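## Task

Take plate R33 out of slot 6 of hotel H1 and set it in nest RG so it lies flat between the nest's locators, with its well A1 at the nest corner labelled A1. All other plates in H1 must be left exactly as they were. The plate must stay in place without the robot supporting it, and the gripper must release it and back away.

## Robot and tools

Robot: one 6-joint arm ending in a two-finger parallel gripper. Its base may be slightly tilted against the table. Scene frame: origin on the table surface right under the arm base, +z up, and +y pointing left when you face along +x; lengths in metres.

Labware: hotel H1 has 6 slots numbered upward from slot 1 at the bottom. Every shelf is a two-pronged fork with locating pins, and a stored plate has one short end facing the front. On any labelled item, well A1 sits at the labelled short end, in the corner opposite the labelled long side. Use that to orient the plate in nest RG.

execute_actions takes "actions", a list holding at most one entry, plus an optional "pictures" boolean.
- Empty list: commands nothing, returns the current state with images.
- Action: {"rows": [...], "steps": n}. rows is 1 to 15 rows, each exactly 7 numbers: absolute joint target angles in radians in the order waist, shoulder, elbow, wrist pitch, wrist yaw, wrist roll, followed by the gripper opening. These are positions to reach, not offsets. Each row is applied for one control step of 1/30 s; if steps exceeds the row count, the final row is repeated. steps ranges 8 to 15 for an action (default 15).
- Wait: {"steps": n} with n up to 300, no new command; counted from the previous result, and time spent composing the reply counts toward it.
Images are included only for an empty list or when pictures is true.

Joint ranges (rad): waist -2.880 to 2.880, shoulder 0.000 to 3.142, elbow 0.000 to 3.019, wrist pitch -1.693 to 1.571, wrist yaw -1.571 to 1.571, wrist roll -2.094 to 2.094. A call is rejected (nothing sent) if a target exceeds a range end by over 0.019 and lies farther out than that joint's last reported angle. Actual ends can differ from these by up to 0.019 either way; a target beyond the actual end is clipped to it, and "joint sent to its limit" may appear, possibly about an earlier action. Missing that line does not prove there is room left.

Opening: -1 to 1, +1 fully open (pad gap 0.094 m), -1 closed. Except near the extremes, the fingers go to where grip_measured would equal the commanded value. To hold a plate, keep commanding about 0.03 below grip_measured for a firm grip, or a smaller margin for a lighter one. Pad force tops out near 50 to 62 N, less for parts under about 2 mm thick, and can spike briefly on first contact. Readings may carry a constant error of about 1 mm of opening.

Motion: each step the joint targets are held within a lead of the measured angles: waist 0.264, shoulder 0.32, elbow 0.276, wrist pitch 0.33, wrist yaw 0.186, wrist roll 0.522 rad. If targets would shift the gripper more than 70 mm from where it is, all are scaled back. So long moves need several calls. A commanded shift of only a few mm may produce no motion. Each result is captured 8 steps before its action finishes; those steps then run while you reply. Between calls the arm keeps heading to the last row sent until it nearly stops or a step is HELD; fingers already moving keep moving.

Result lines: Joint positions and Joint velocities list the six joints in column order (rad, rad/s) then the finger gap (m, m/s). grip_measured is the opening on the command scale. "joint command not followed" means a clearance check altered or blocked targets (mounting blocks and posts count as the arm). HELD flags steps where your row was not fully sent. MOTOR HOT appears at 85 °C; at 100 °C an OVER-TEMPERATURE FAULT stops the motors and gripper and the arm falls. Holding a load, even while you think, heats motors, and heat carries into the next scene. Expect occasional brief tugs on a held part.

zoom_image: camera ("cam_head_left" or "cam_head_right", each 896x504, or "cam_wrist", 504x504 fisheye) and region [x0, y0, x1, y1] in pixels from the top-left, at most 504 by 504; it enlarges that camera's latest full image. Head cameras come with pinhole calibration (pos_world about [-0.09, -0.39, 0.98] and [0.07, -0.49, 0.96]), which may be off by up to 2.3 degrees and 9 mm; the wrist camera's pose is not given.

finished_scene: {"scene": n}, the current scene number. Replying with no tool call ends everything.

Avoid: knocking anything off the table (ends the scene), dropping or letting the plate slip, slamming, hard impacts or strong pushes, disturbing other hotel plates, and ending while still gripping. Smooth, economical motion is preferred.

Each tool is called after "Request:" as name([rows], argument=value, ...), one row to a line, values as JSON.

## Session

Request:
execute_actions(actions=[])

Scene clock: 0.00 s of 7200.00 s.
grip_measured=+1.000
Joint positions: [-0.473  1.585  1.547 -1.037 -0.765  2.053  0.094]
Joint velocities: [-0.015 -0.015 -0.012  0.002  0.051  0.022  0.   ]
Motor temperatures (°C, as the motors report them): [33 36 35 31 33 31]

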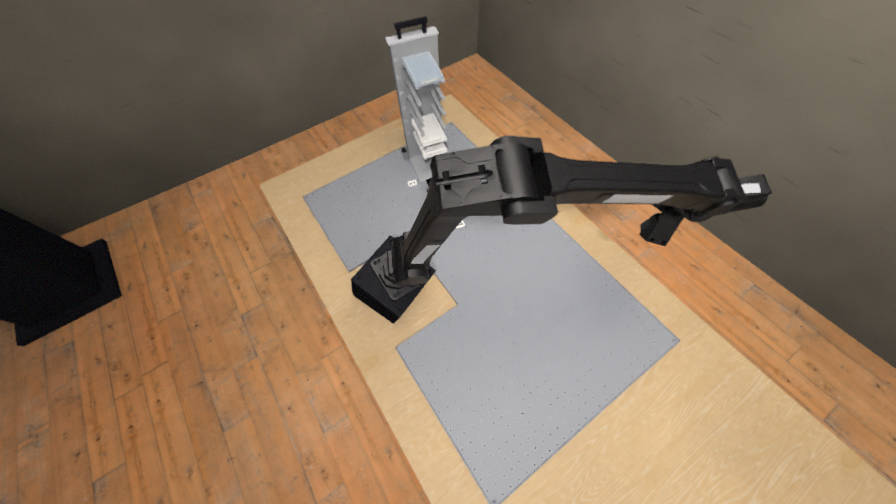

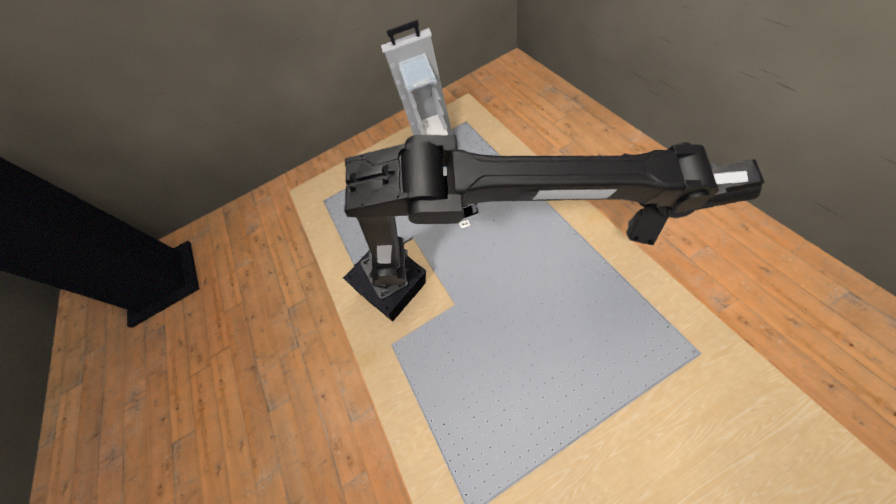

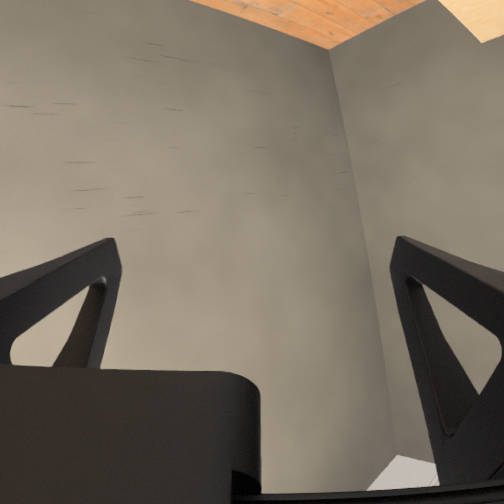

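Request:
zoom_image(camera="cam_head_left", region=[340,10,520,250])

Request:
zoom_image(camera="cam_head_right", region=[340,10,520,250])

Region (340, 10, 520, 250) of cam_head_left's 896x504 image, scaled by 2.100, with more detail than that image has; it fills the left 378 columns of this view, and the rest is white.

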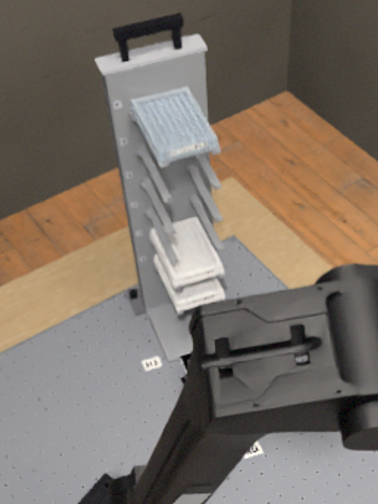

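Region (340, 10, 520, 250) of cam_head_right's 896x504 image, scaled by 2.100, with more detail than that image has; it fills the left 378 columns of this view, and the rest is white.

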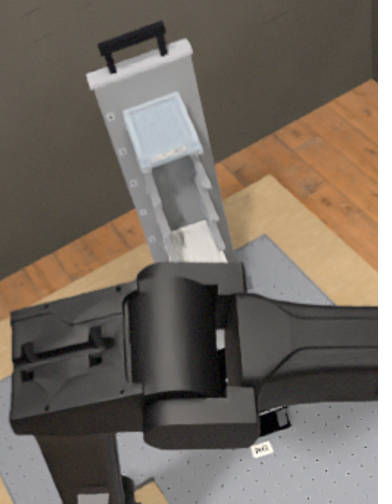

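Request:
zoom_image(camera="cam_head_left", region=[380,40,470,110])

Request:
zoom_image(camera="cam_head_right", region=[380,40,470,110])

Request:
zoom_image(camera="cam_head_left", region=[390,100,480,190])

Region (380, 40, 470, 110) of cam_head_left's 896x504 image, scaled by 5.600, with more detail than that image has.

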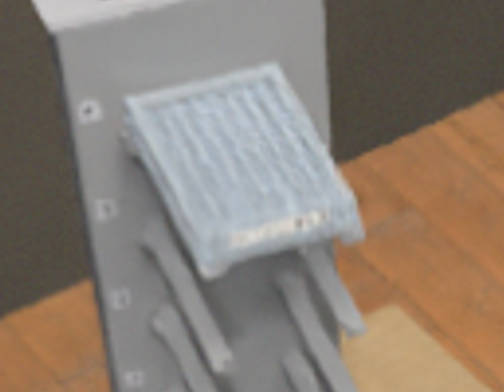

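Region (380, 40, 470, 110) of cam_head_right's 896x504 image, scaled by 5.600, with more detail than that image has.

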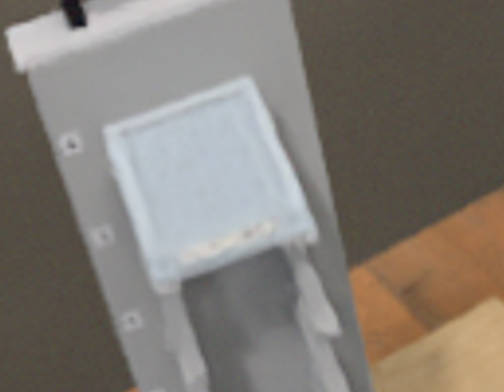

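Region (390, 100, 480, 190) of cam_head_left's 896x504 image, scaled by 5.600, with more detail than that image has.

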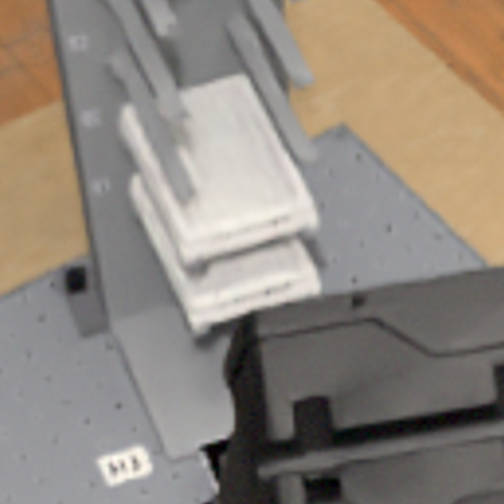

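Request:
execute_actions([
  {"rows":[[-0.468,1.582,1.537,-1.030,-0.764,2.028,1],[-0.459,1.575,1.518,-1.016,-0.763,1.977,1],[-0.444,1.565,1.489,-0.995,-0.761,1.901,1],[-0.425,1.552,1.451,-0.968,-0.758,1.800,1],[-0.401,1.535,1.403,-0.933,-0.754,1.673,1],[-0.377,1.519,1.355,-0.899,-0.751,1.547,1],[-0.353,1.502,1.307,-0.864,-0.747,1.420,1],[-0.329,1.485,1.259,-0.829,-0.743,1.294,1],[-0.306,1.469,1.210,-0.795,-0.740,1.167,1],[-0.282,1.452,1.162,-0.760,-0.736,1.041,1],[-0.258,1.436,1.114,-0.726,-0.733,0.914,1],[-0.234,1.419,1.066,-0.691,-0.729,0.788,1],[-0.210,1.402,1.018,-0.656,-0.725,0.661,1],[-0.186,1.386,0.970,-0.622,-0.722,0.535,1],[-0.162,1.369,0.922,-0.587,-0.718,0.408,1]],"steps":15},
])

Request:
execute_actions([
  {"rows":[[-0.138,1.353,0.874,-0.553,-0.715,0.282,1],[-0.114,1.336,0.826,-0.518,-0.711,0.155,1],[-0.090,1.319,0.778,-0.483,-0.707,0.029,1],[-0.066,1.303,0.730,-0.449,-0.704,-0.098,1],[-0.042,1.286,0.682,-0.414,-0.700,-0.224,1],[-0.019,1.270,0.634,-0.380,-0.697,-0.351,1],[0.005,1.253,0.585,-0.345,-0.693,-0.477,1],[0.029,1.236,0.537,-0.310,-0.689,-0.604,1],[0.053,1.220,0.489,-0.276,-0.686,-0.730,1],[0.077,1.203,0.441,-0.241,-0.682,-0.857,1],[0.096,1.190,0.403,-0.214,-0.679,-0.958,1],[0.111,1.180,0.374,-0.193,-0.677,-1.034,1],[0.120,1.173,0.355,-0.179,-0.676,-1.085,1],[0.125,1.170,0.345,-0.172,-0.675,-1.110,1]],"steps":15},
])

Request:
execute_actions([
  {"steps":16},
], pictures=true)

Scene clock: 8.47 s of 7200.00 s.
grip_measured=+1.000
Joint positions: [-0.441  1.538  1.399 -0.927 -0.75   1.776  0.094]
Joint velocities: [ 0.484 -0.474 -1.316  0.886  0.139 -2.278  0.   ]
Motor temperatures (°C, as the motors report them): [33 37 38 31 33 31]
Steps of this call (steps 1 to 90: nothing new was sent; then 5.23 s passed at rest; steps 91 to 97: the first 7 steps of this action). Readings (joint positions):
91: [-0.473 1.585 1.546 -1.037 -0.765 2.051]
92: [-0.473 1.585 1.543 -1.035 -0.765 2.041]
94: [-0.470 1.576 1.513 -1.008 -0.762 1.980]
97: the state above

Scene clock: 8.97 s of 7200.00 s.
grip_measured=+1.000
Joint positions: [-0.037  1.296  0.667 -0.423 -0.699  0.31   0.094]
Joint velocities: [ 0.571 -0.571 -1.316  0.994  0.051 -2.821  0.   ]
Motor temperatures (°C, as the motors report them): [33 37 38 31 33 31]
Steps of this call (steps 1 to 8: the last 8 steps of your previous action; steps 9 to 15: the first 7 steps of this action). Readings (joint positions):
9: [-0.173 1.407 0.953 -0.630 -0.721 0.903]
10: [-0.145 1.390 0.905 -0.596 -0.717 0.804]
12: [-0.098 1.354 0.809 -0.527 -0.710 0.607]
15: the state above

Scene clock: 9.50 s of 7200.00 s.
grip_measured=+1.000
Joint positions: [ 0.126  1.18   0.326 -0.186 -0.677 -0.991  0.094]
Joint velocities: [ 0.005 -0.005  0.017 -0.002  0.081 -0.74   0.   ]
Motor temperatures (°C, as the motors report them): [33 37 38 31 33 31]
Kept back: nothing.
Steps of this call (steps 1 to 8: the last 8 steps of your previous action; steps 9 to 16: the robot went on to your last target). Readings (joint positions):
1: [-0.017 1.277 0.619 -0.388 -0.695 0.211]
2: [0.004 1.259 0.572 -0.354 -0.691 0.112]
4: [0.050 1.224 0.477 -0.287 -0.684 -0.086]
8: [0.120 1.182 0.343 -0.212 -0.679 -0.482]
16: the state above

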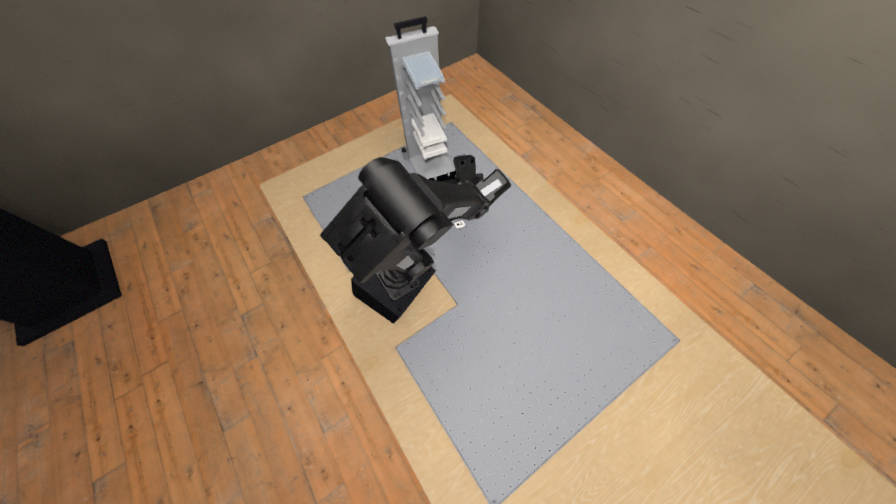

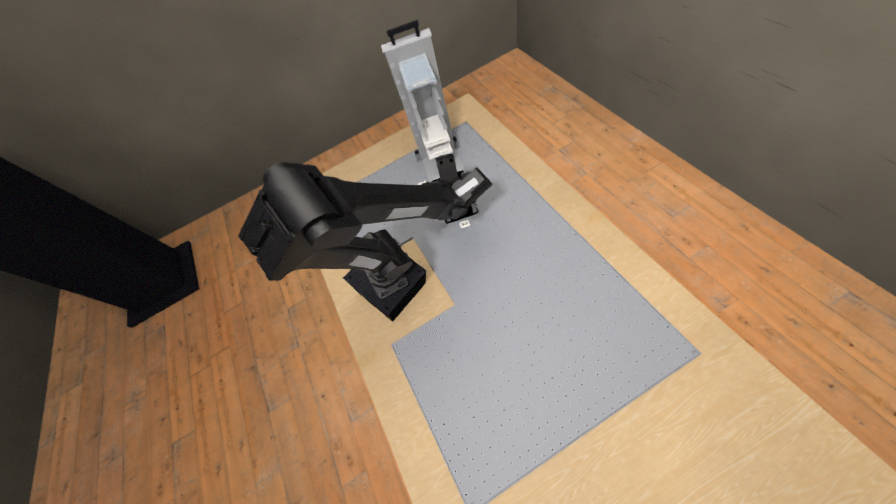

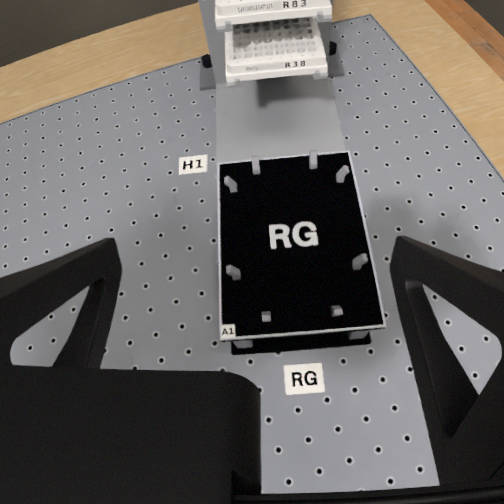

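Request:
execute_actions(actions=[])

Scene clock: 9.93 s of 7200.00 s.
grip_measured=+1.000
Joint positions: [ 0.126  1.18   0.326 -0.186 -0.677 -1.093  0.094]
Joint velocities: [ 0.005 -0.015 -0.007 -0.007  0.095 -0.051  0.   ]
Motor temperatures (°C, as the motors report them): [33 37 38 31 33 31]
Kept back: nothing.
Steps of this call (steps 1 to 13: the robot went on to your last target). Readings (joint positions):
1: [0.126 1.180 0.326 -0.186 -0.677 -1.012]
2: [0.126 1.180 0.326 -0.186 -0.677 -1.030]
4: [0.126 1.180 0.326 -0.186 -0.677 -1.055]
8: [0.126 1.180 0.326 -0.186 -0.677 -1.081]
13: the state above

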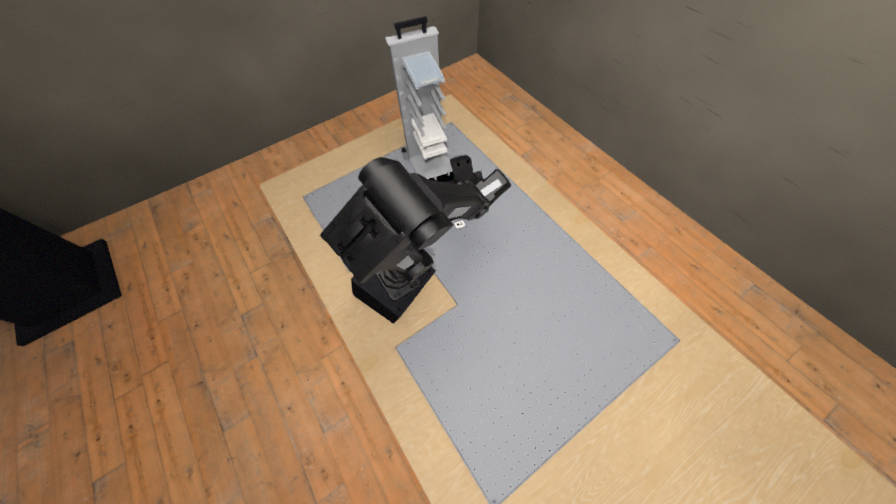

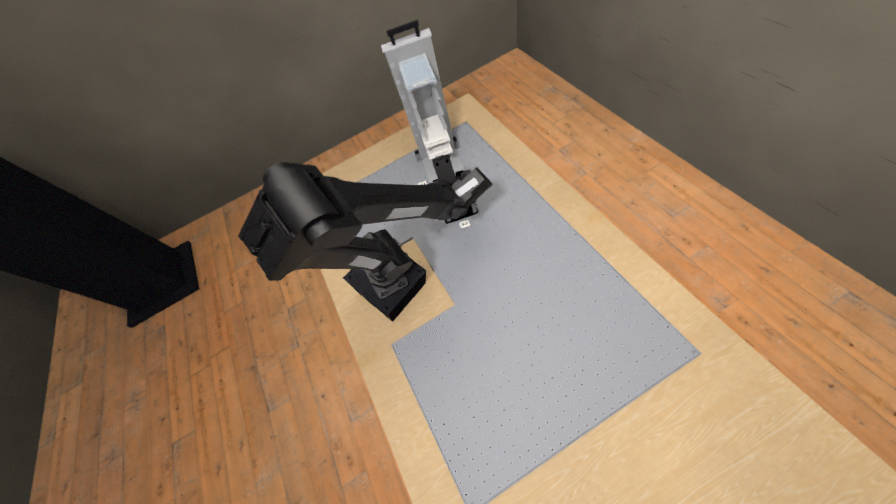

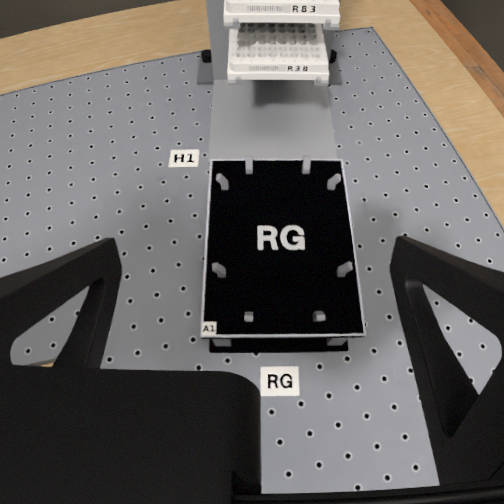

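Request:
zoom_image(camera="cam_wrist", region=[180,140,390,360])

Request:
zoom_image(camera="cam_wrist", region=[180,0,380,160])

Region (180, 140, 390, 360) of cam_wrist's 504x504 image, scaled by 2.291, with more detail than that image has; it fills the left 481 columns of this view, and the rest is white.

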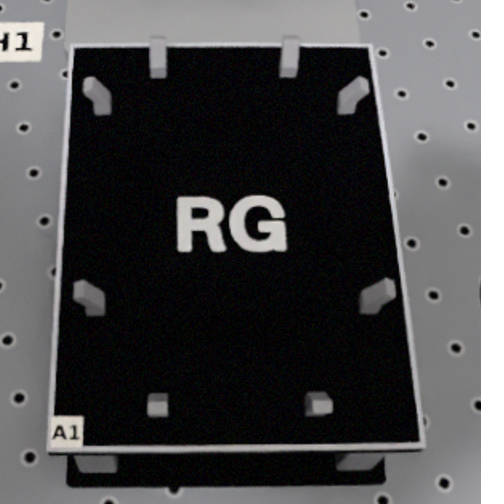

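Region (180, 0, 380, 160) of cam_wrist's 504x504 image, scaled by 2.520, with more detail than that image has; it fills the top 403 rows of this view, and the rest is white.

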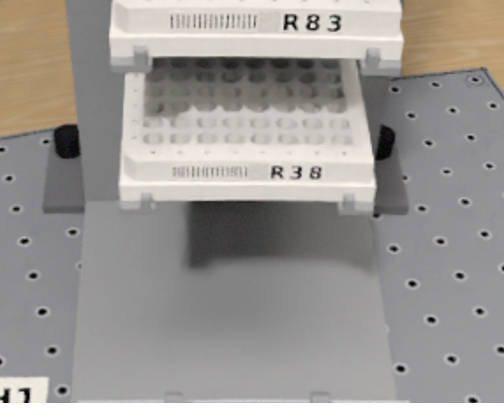

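Request:
execute_actions([
  {"rows":[[0.132,1.180,0.351,-0.185,-0.670,-1.100,1],[0.148,1.188,0.363,-0.192,-0.660,-1.085,1],[0.173,1.195,0.382,-0.198,-0.644,-1.066,1],[0.206,1.200,0.408,-0.203,-0.622,-1.035,1],[0.245,1.205,0.438,-0.208,-0.597,-1.000,1],[0.282,1.210,0.467,-0.213,-0.572,-0.966,1],[0.321,1.215,0.497,-0.218,-0.547,-0.931,1],[0.358,1.220,0.526,-0.223,-0.523,-0.896,1],[0.396,1.226,0.556,-0.228,-0.498,-0.861,1],[0.434,1.232,0.585,-0.233,-0.473,-0.827,1],[0.472,1.238,0.615,-0.238,-0.448,-0.792,1],[0.510,1.245,0.645,-0.243,-0.424,-0.757,1],[0.548,1.252,0.674,-0.249,-0.399,-0.722,1],[0.586,1.260,0.704,-0.256,-0.374,-0.688,1],[0.624,1.267,0.733,-0.263,-0.349,-0.653,1]],"steps":15},
])

Request:
execute_actions([
  {"rows":[[0.662,1.274,0.763,-0.269,-0.324,-0.618,1],[0.693,1.280,0.787,-0.275,-0.304,-0.590,1],[0.717,1.285,0.806,-0.280,-0.288,-0.568,1],[0.733,1.288,0.818,-0.282,-0.278,-0.553,1],[0.742,1.290,0.825,-0.284,-0.272,-0.545,1]],"steps":15},
])

Request:
execute_actions([
  {"steps":12},
], pictures=true)

Scene clock: 15.17 s of 7200.00 s.
grip_measured=+1.000
Joint positions: [ 0.227  1.195  0.386 -0.206 -0.566 -1.034  0.094]
Joint velocities: [ 1.109  0.2    0.74  -0.134  0.623  0.623  0.   ]
Motor temperatures (°C, as the motors report them): [33 37 38 31 33 31]
Steps of this call (steps 1 to 30: the robot went on to your last target; steps 31 to 90: nothing new was sent; then 2.00 s passed at rest; steps 91 to 97: the first 7 steps of this action). Readings (joint positions):
91: [0.126 1.180 0.326 -0.186 -0.675 -1.098]
92: [0.127 1.180 0.326 -0.186 -0.668 -1.098]
94: [0.142 1.181 0.333 -0.190 -0.637 -1.086]
97: the state above

Scene clock: 15.67 s of 7200.00 s.
grip_measured=+1.000
Joint positions: [ 0.751  1.27   0.796 -0.264 -0.279 -0.619  0.094]
Joint velocities: [ 0.308 -0.015  0.129 -0.042 -0.051  0.388  0.   ]
Motor temperatures (°C, as the motors report them): [33 37 38 31 33 31]
Steps of this call (steps 1 to 8: the last 8 steps of your previous action; steps 9 to 15: the first 7 steps of this action). Readings (joint positions):
9: [0.582 1.246 0.680 -0.244 -0.345 -0.768]
10: [0.620 1.252 0.709 -0.250 -0.323 -0.736]
12: [0.688 1.263 0.759 -0.259 -0.291 -0.677]
15: the state above

Scene clock: 16.07 s of 7200.00 s.
grip_measured=+1.000
Joint positions: [ 0.757  1.275  0.797 -0.274 -0.274 -0.561  0.094]
Joint velocities: [ 0.015  0.005 -0.012 -0.022 -0.007  0.037  0.   ]
Motor temperatures (°C, as the motors report them): [33 37 38 31 33 31]
Kept back: nothing.
Steps of this call (steps 1 to 8: the last 8 steps of your previous action; steps 9 to 12: the robot went on to your last target). Readings (joint positions):
1: [0.758 1.270 0.797 -0.265 -0.278 -0.606]
2: [0.759 1.270 0.797 -0.267 -0.278 -0.597]
4: [0.758 1.273 0.797 -0.272 -0.274 -0.582]
8: [0.757 1.275 0.797 -0.274 -0.274 -0.567]
12: the state above

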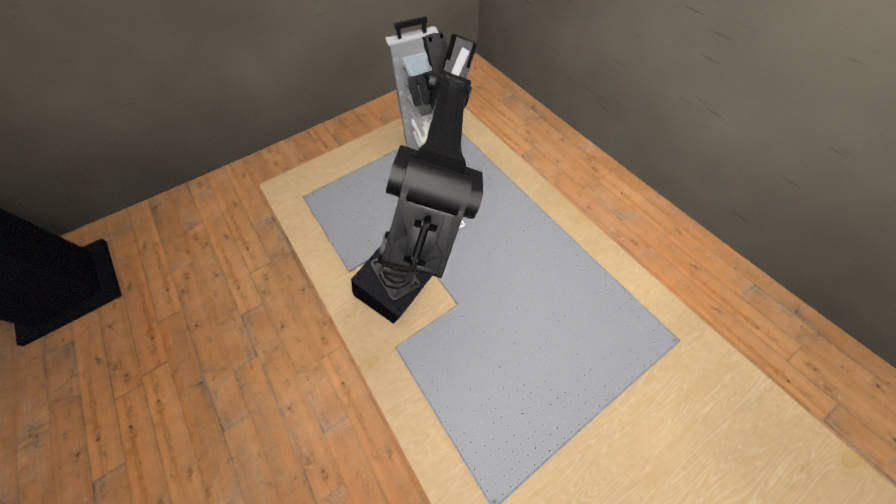

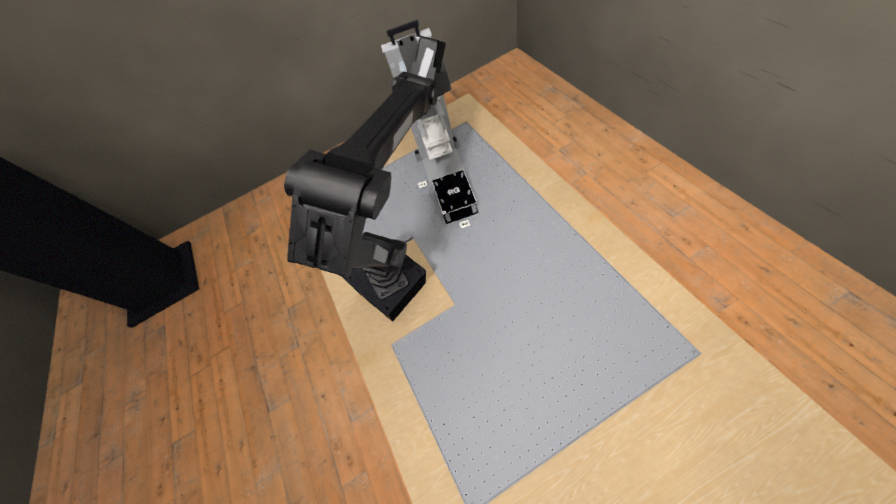

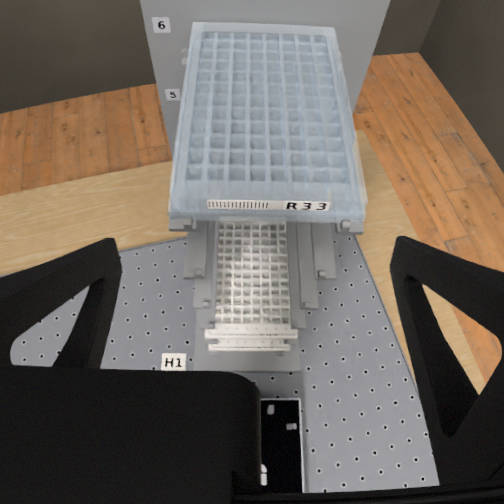

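Request:
execute_actions(actions=[])

Request:
zoom_image(camera="cam_wrist", region=[140,10,400,260])

Scene clock: 16.30 s of 7200.00 s.
grip_measured=+1.000
Joint positions: [ 0.757  1.275  0.797 -0.274 -0.274 -0.558  0.094]
Joint velocities: [-0.005 -0.015  0.002 -0.007  0.007  0.081  0.   ]
Motor temperatures (°C, as the motors report them): [33 37 38 31 33 31]
Kept back: nothing.
Steps of this call (steps 1 to 7: the robot went on to your last target). Readings (joint positions):
1: [0.757 1.275 0.797 -0.274 -0.274 -0.560]
2: [0.757 1.275 0.797 -0.274 -0.274 -0.559]
4: [0.757 1.275 0.797 -0.274 -0.274 -0.558]
7: the state above

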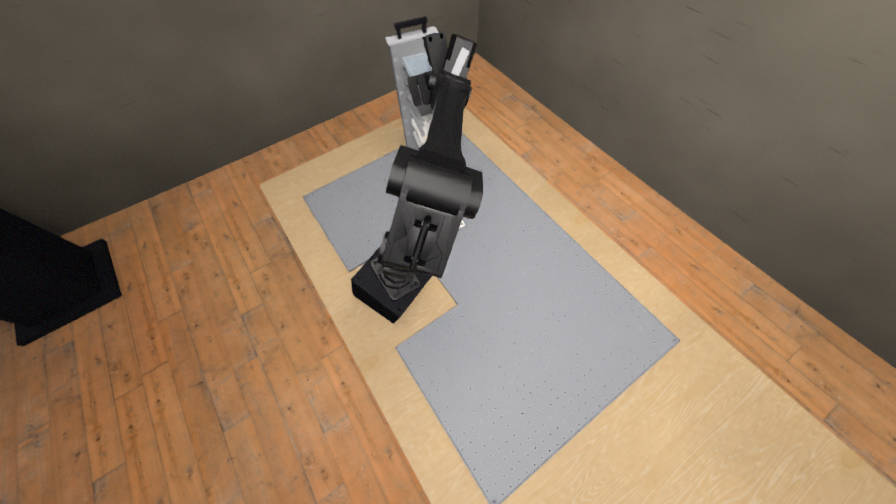

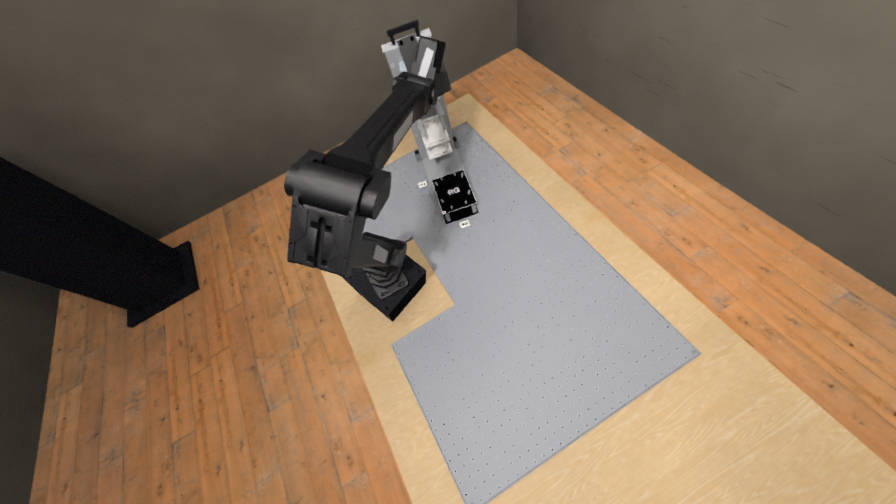

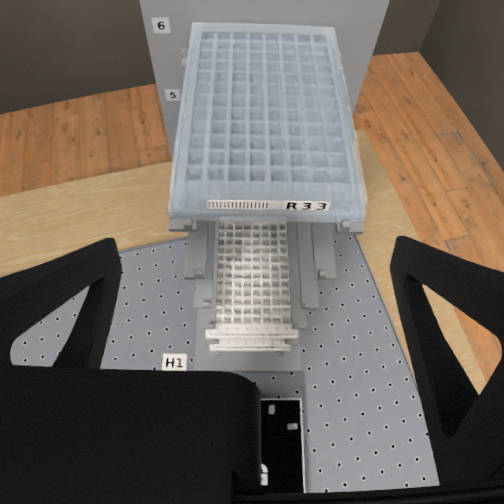

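Region (140, 10, 400, 260) of cam_wrist's 504x504 image, scaled by 1.938, with more detail than that image has; it fills the top 485 rows of this view, and the rest is white.

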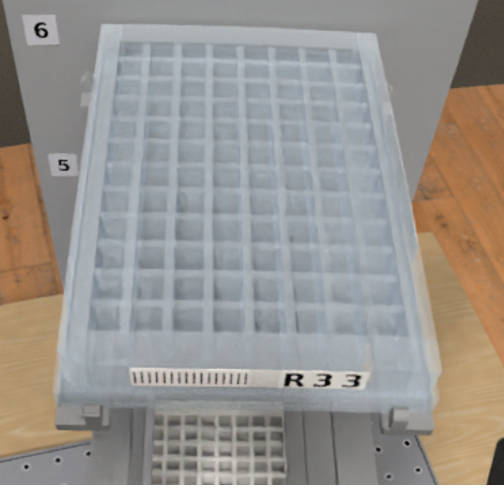

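Request:
execute_actions([
  {"rows":[[0.742,1.300,0.826,-0.265,-0.272,-0.545,1],[0.742,1.310,0.828,-0.252,-0.272,-0.545,1],[0.742,1.320,0.830,-0.243,-0.272,-0.545,1],[0.742,1.330,0.832,-0.234,-0.272,-0.545,1],[0.742,1.340,0.834,-0.225,-0.272,-0.545,1],[0.742,1.350,0.835,-0.216,-0.272,-0.545,1],[0.742,1.359,0.836,-0.208,-0.272,-0.545,1],[0.742,1.367,0.837,-0.201,-0.272,-0.545,1],[0.742,1.373,0.838,-0.196,-0.272,-0.545,1]],"steps":13},
])

Request:
execute_actions([
  {"steps":14},
], pictures=true)

Request:
zoom_image(camera="cam_wrist", region=[60,10,460,330])

Scene clock: 20.03 s of 7200.00 s.
grip_measured=+1.000
Joint positions: [ 0.757  1.295  0.797 -0.255 -0.274 -0.556  0.094]
Joint velocities: [-0.005  0.23  -0.022  0.208 -0.037 -0.007  0.   ]
Motor temperatures (°C, as the motors report them): [33 37 39 31 33 31]
Steps of this call (steps 1 to 15: the robot went on to your last target; steps 16 to 90: nothing new was sent; then 0.57 s passed at rest; steps 91 to 95: the first 5 steps of this action). Readings (joint positions):
91: [0.757 1.276 0.797 -0.274 -0.274 -0.556]
92: [0.757 1.277 0.797 -0.272 -0.274 -0.556]
94: [0.757 1.287 0.797 -0.263 -0.274 -0.556]
95: the state above

Scene clock: 20.50 s of 7200.00 s.
grip_measured=+1.000
Joint positions: [ 0.757  1.371  0.797 -0.213 -0.274 -0.556  0.094]
Joint velocities: [-0.005  0.005 -0.017  0.007 -0.139 -0.037  0.   ]
Motor temperatures (°C, as the motors report them): [33 37 39 31 33 31]
Kept back: nothing.
Steps of this call (steps 1 to 8: the last 8 steps of your previous action; steps 9 to 14: the robot went on to your last target). Readings (joint positions):
1: [0.757 1.305 0.797 -0.246 -0.274 -0.556]
2: [0.757 1.317 0.797 -0.238 -0.274 -0.556]
4: [0.757 1.341 0.797 -0.224 -0.274 -0.556]
8: [0.757 1.369 0.797 -0.216 -0.274 -0.556]
14: the state above

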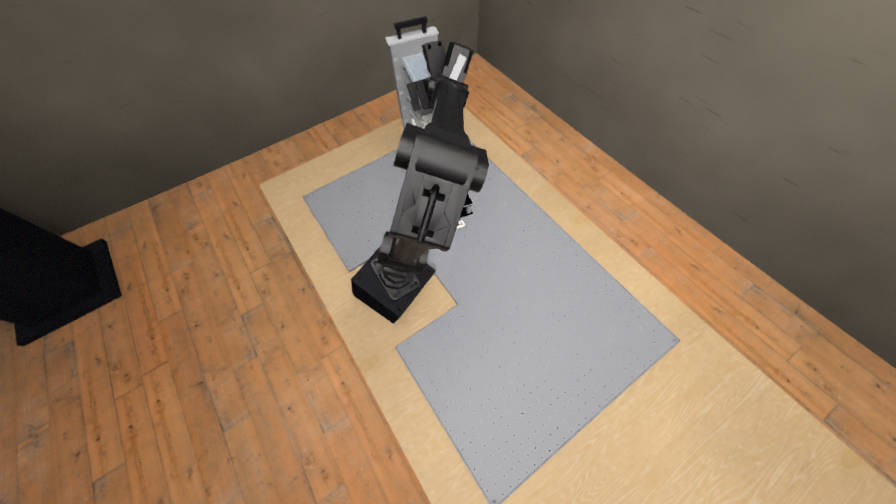

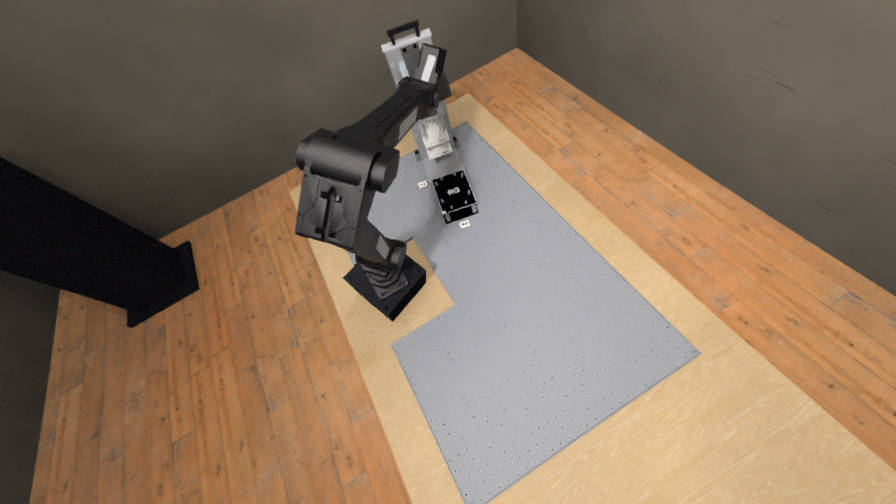

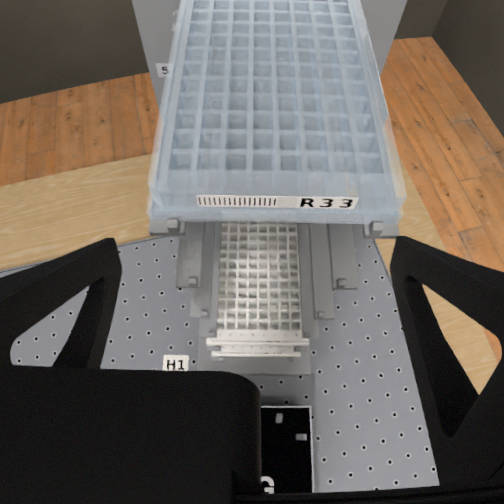

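Region (60, 10, 460, 330) of cam_wrist's 504x504 image, scaled by 1.260, with more detail than that image has; it fills the top 403 rows of this view, and the rest is white.

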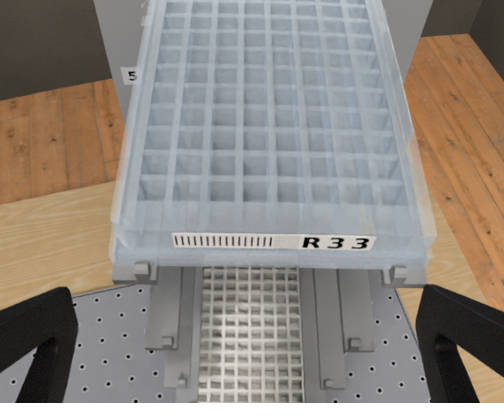

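Request:
execute_actions([
  {"rows":[[0.742,1.360,0.843,-0.196,-0.272,-0.545,1],[0.742,1.354,0.847,-0.196,-0.272,-0.545,1],[0.742,1.349,0.850,-0.196,-0.272,-0.545,1],[0.742,1.345,0.852,-0.196,-0.272,-0.545,1],[0.742,1.342,0.854,-0.196,-0.272,-0.545,1],[0.742,1.340,0.855,-0.196,-0.272,-0.545,1]],"steps":12},
])

Request:
execute_actions([
  {"steps":14},
], pictures=true)

Request:
zoom_image(camera="cam_wrist", region=[60,10,460,330])

Scene clock: 22.40 s of 7200.00 s.
grip_measured=+1.000
Joint positions: [ 0.757  1.368  0.797 -0.213 -0.274 -0.556  0.094]
Joint velocities: [-0.024 -0.063 -0.007 -0.012 -0.007  0.037  0.   ]
Motor temperatures (°C, as the motors report them): [33 37 40 31 33 31]
Steps of this call (steps 1 to 30: the robot went on to your last target; steps 31 to 53: nothing new was sent; steps 54 to 57: the first 4 steps of this action). Readings (joint positions):
54: [0.757 1.371 0.797 -0.213 -0.274 -0.556]
55: [0.757 1.370 0.797 -0.213 -0.274 -0.556]
57: the state above

Scene clock: 22.87 s of 7200.00 s.
grip_measured=+1.000
Joint positions: [ 0.757  1.349  0.806 -0.213 -0.274 -0.556  0.094]
Joint velocities: [-0.015 -0.005  0.012 -0.022 -0.051  0.007  0.   ]
Motor temperatures (°C, as the motors report them): [33 37 40 31 33 31]
Kept back: nothing.
Steps of this call (steps 1 to 8: the last 8 steps of your previous action; steps 9 to 14: the robot went on to your last target). Readings (joint positions):
1: [0.757 1.366 0.797 -0.213 -0.274 -0.556]
2: [0.757 1.363 0.798 -0.213 -0.274 -0.556]
4: [0.757 1.357 0.799 -0.213 -0.274 -0.556]
8: [0.757 1.350 0.805 -0.213 -0.274 -0.556]
14: the state above

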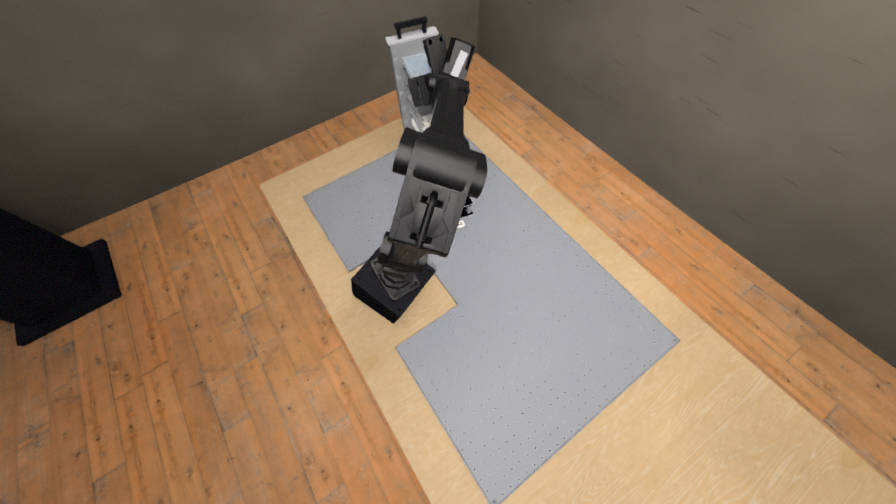

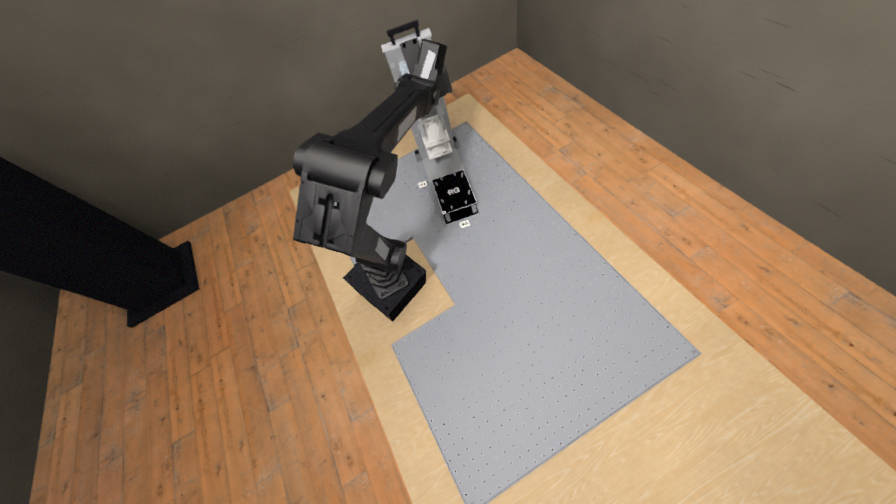

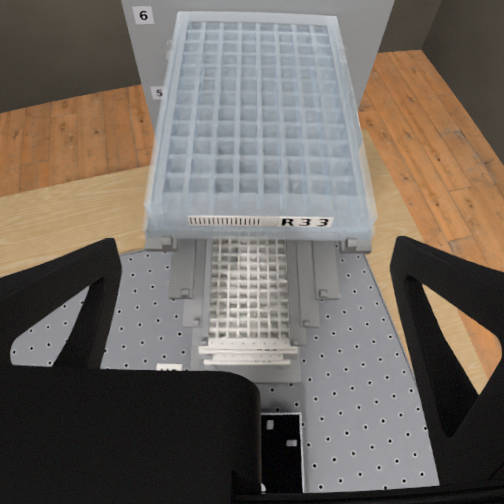

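Region (60, 10, 460, 330) of cam_wrist's 504x504 image, scaled by 1.260, with more detail than that image has; it fills the top 403 rows of this view, and the rest is white.

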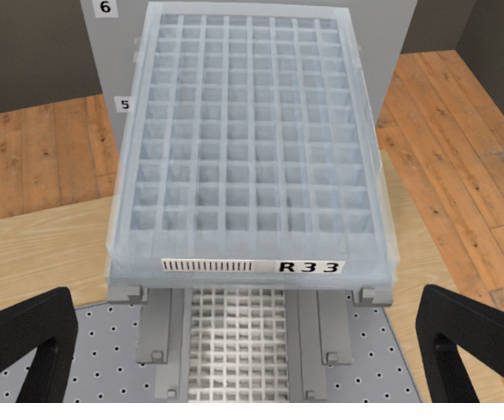

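Request:
execute_actions([
  {"rows":[[0.762,1.358,0.861,-0.194,-0.270,-0.543,1],[0.767,1.368,0.866,-0.192,-0.268,-0.541,1],[0.771,1.377,0.871,-0.190,-0.266,-0.539,1],[0.774,1.386,0.876,-0.188,-0.264,-0.537,1],[0.777,1.394,0.881,-0.186,-0.262,-0.535,1],[0.780,1.402,0.886,-0.184,-0.260,-0.533,1],[0.783,1.410,0.890,-0.181,-0.258,-0.532,1],[0.786,1.416,0.894,-0.179,-0.257,-0.531,1],[0.788,1.421,0.897,-0.177,-0.256,-0.530,1],[0.789,1.424,0.899,-0.176,-0.255,-0.529,1],[0.790,1.426,0.900,-0.175,-0.254,-0.528,1]],"steps":15},
])

Request:
execute_actions([
  {"steps":14},
], pictures=true)

Request:
zoom_image(camera="cam_wrist", region=[60,10,460,370])

Scene clock: 24.23 s of 7200.00 s.
grip_measured=+1.000
Joint positions: [ 0.76   1.372  0.829 -0.202 -0.262 -0.549  0.094]
Joint velocities: [ 0.054  0.23   0.198  0.105 -0.022 -0.007  0.   ]
Motor temperatures (°C, as the motors report them): [33 37 40 31 33 31]
Steps of this call (steps 1 to 30: the robot went on to your last target; steps 31 to 34: nothing new was sent; steps 35 to 41: the first 7 steps of this action). Readings (joint positions):
35: [0.757 1.349 0.806 -0.212 -0.273 -0.556]
36: [0.757 1.349 0.807 -0.211 -0.272 -0.556]
38: [0.757 1.353 0.812 -0.209 -0.268 -0.553]
41: the state above

Scene clock: 24.70 s of 7200.00 s.
grip_measured=+1.000
Joint positions: [ 0.778  1.412  0.854 -0.19  -0.257 -0.54   0.094]
Joint velocities: [-0.005  0.005  0.002 -0.007  0.051 -0.022  0.   ]
Motor temperatures (°C, as the motors report them): [33 37 40 31 33 31]
Kept back: nothing.
Steps of this call (steps 1 to 8: the last 8 steps of your previous action; steps 9 to 14: the robot went on to your last target). Readings (joint positions):
1: [0.762 1.381 0.836 -0.200 -0.260 -0.548]
2: [0.765 1.389 0.842 -0.197 -0.259 -0.546]
4: [0.771 1.402 0.850 -0.192 -0.259 -0.543]
8: [0.778 1.412 0.854 -0.190 -0.257 -0.541]
14: the state above

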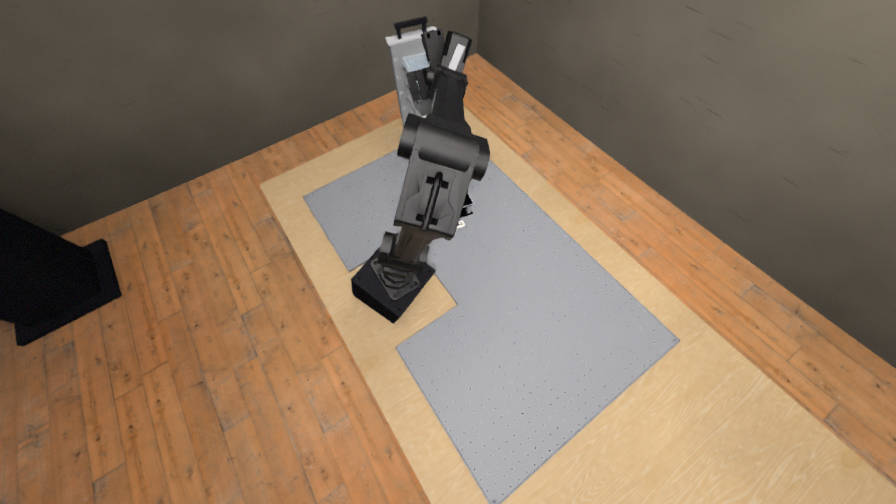

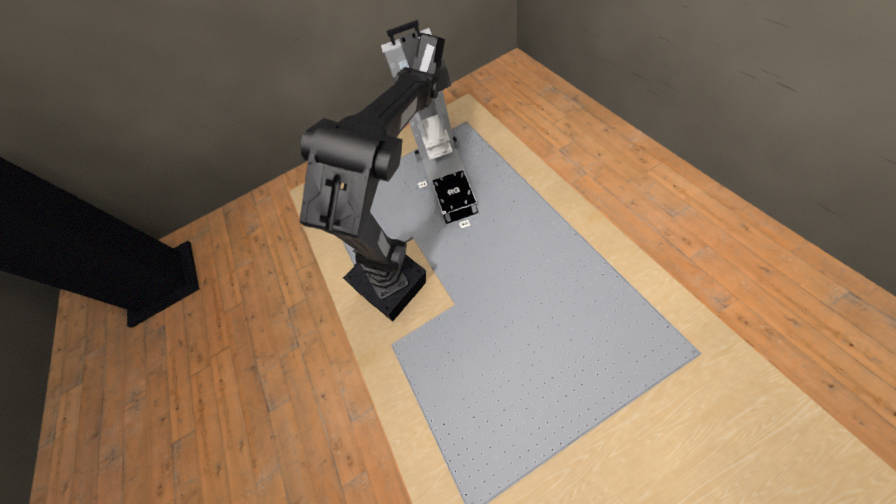

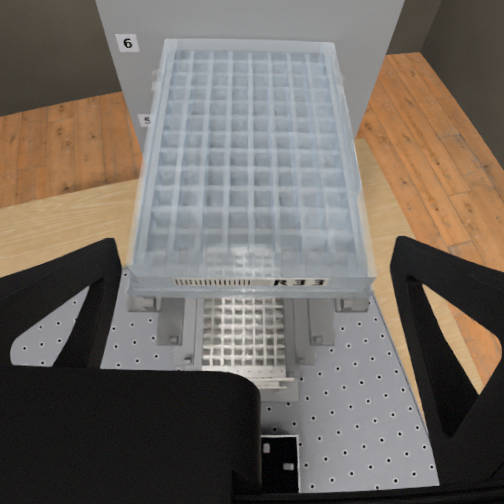

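Region (60, 10, 460, 370) of cam_wrist's 504x504 image, scaled by 1.260, with more detail than that image has; it fills the top 454 rows of this view, and the rest is white.

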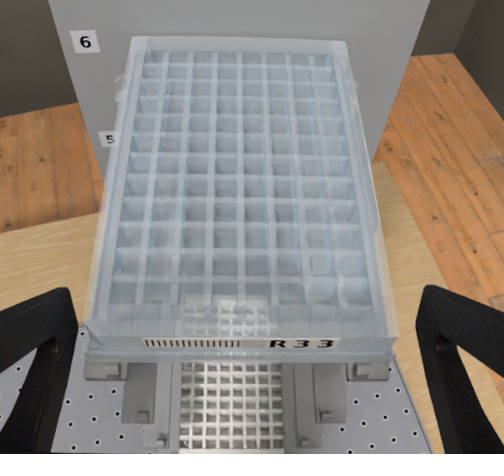

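Request:
execute_actions([
  {"rows":[[0.794,1.432,0.904,-0.173,-0.252,-0.526,1],[0.797,1.438,0.908,-0.171,-0.250,-0.524,1],[0.800,1.444,0.912,-0.169,-0.248,-0.522,1],[0.803,1.450,0.916,-0.167,-0.247,-0.520,1],[0.805,1.455,0.920,-0.166,-0.246,-0.519,1],[0.807,1.460,0.924,-0.165,-0.245,-0.518,1],[0.809,1.464,0.927,-0.164,-0.244,-0.517,1],[0.810,1.466,0.929,-0.163,-0.243,-0.516,1],[0.811,1.468,0.930,-0.162,-0.242,-0.515,1]],"steps":14},
])

Request:
execute_actions([
  {"steps":12},
], pictures=true)

Request:
zoom_image(camera="cam_wrist", region=[60,100,460,420])

Scene clock: 25.87 s of 7200.00 s.
grip_measured=+1.000
Joint positions: [ 0.784  1.427  0.864 -0.184 -0.248 -0.534  0.094]
Joint velocities: [0.083 0.161 0.125 0.032 0.022 0.022 0.   ]
Motor temperatures (°C, as the motors report them): [33 37 40 31 33 31]
Steps of this call (steps 1 to 29: the robot went on to your last target; steps 30 to 35: the first 6 steps of this action). Readings (joint positions):
30: [0.778 1.412 0.854 -0.190 -0.255 -0.539]
31: [0.779 1.413 0.854 -0.190 -0.254 -0.538]
33: [0.780 1.417 0.856 -0.187 -0.250 -0.536]
35: the state above

Scene clock: 26.27 s of 7200.00 s.
grip_measured=+1.000
Joint positions: [ 0.798  1.454  0.879 -0.178 -0.244 -0.527  0.094]
Joint velocities: [-0.005 -0.005  0.012  0.007 -0.051  0.037  0.   ]
Motor temperatures (°C, as the motors report them): [33 37 41 31 33 31]
Kept back: nothing.
Steps of this call (steps 1 to 8: the last 8 steps of your previous action; steps 9 to 12: the robot went on to your last target). Readings (joint positions):
1: [0.787 1.433 0.868 -0.183 -0.247 -0.533]
2: [0.790 1.440 0.872 -0.182 -0.246 -0.532]
4: [0.795 1.450 0.878 -0.179 -0.244 -0.530]
8: [0.798 1.454 0.879 -0.178 -0.244 -0.528]
12: the state above

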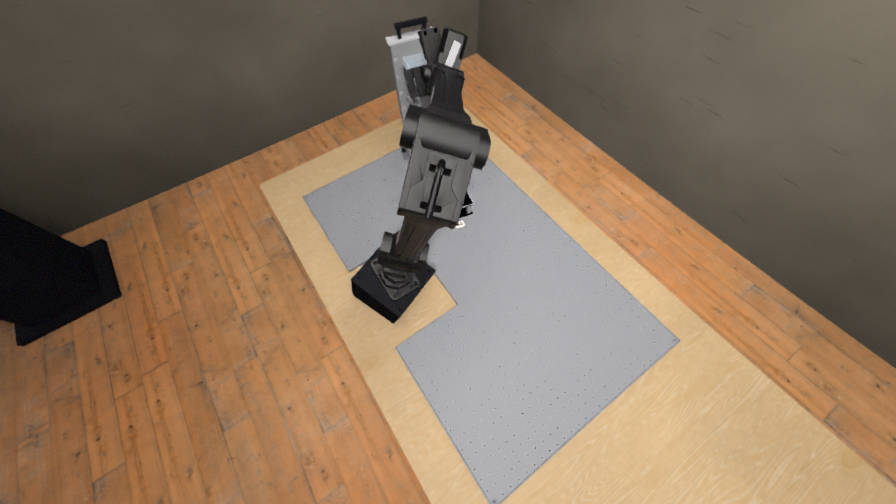

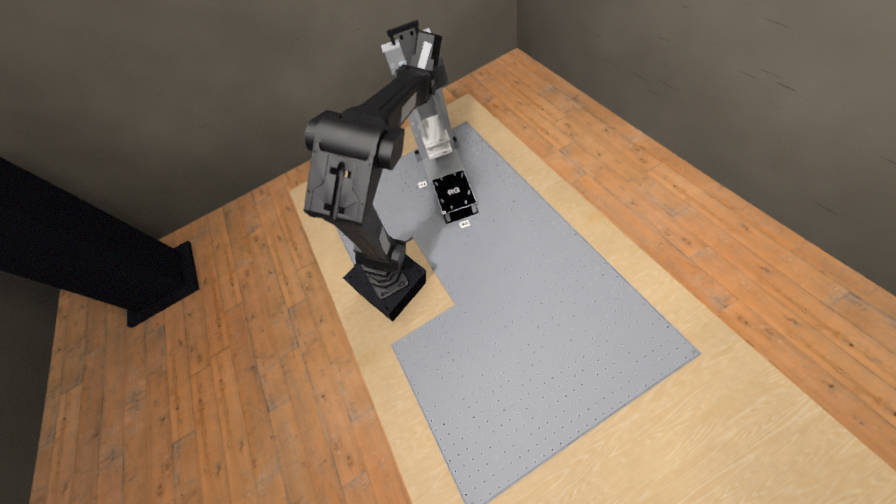

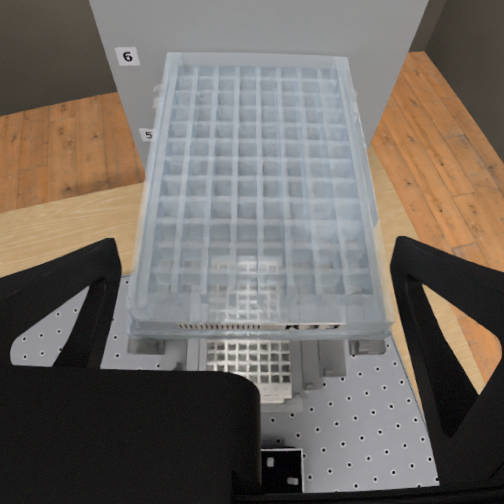

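Region (60, 100, 460, 420) of cam_wrist's 504x504 image, scaled by 1.260, with more detail than that image has; it fills the top 403 rows of this view, and the rest is white.

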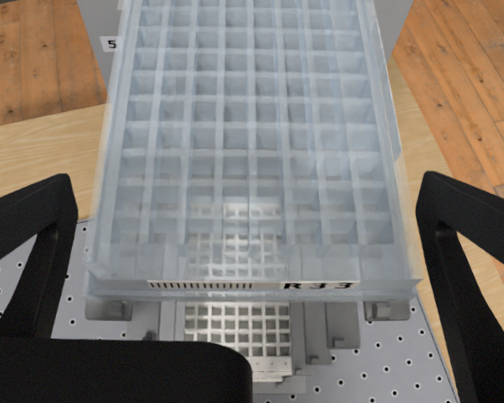

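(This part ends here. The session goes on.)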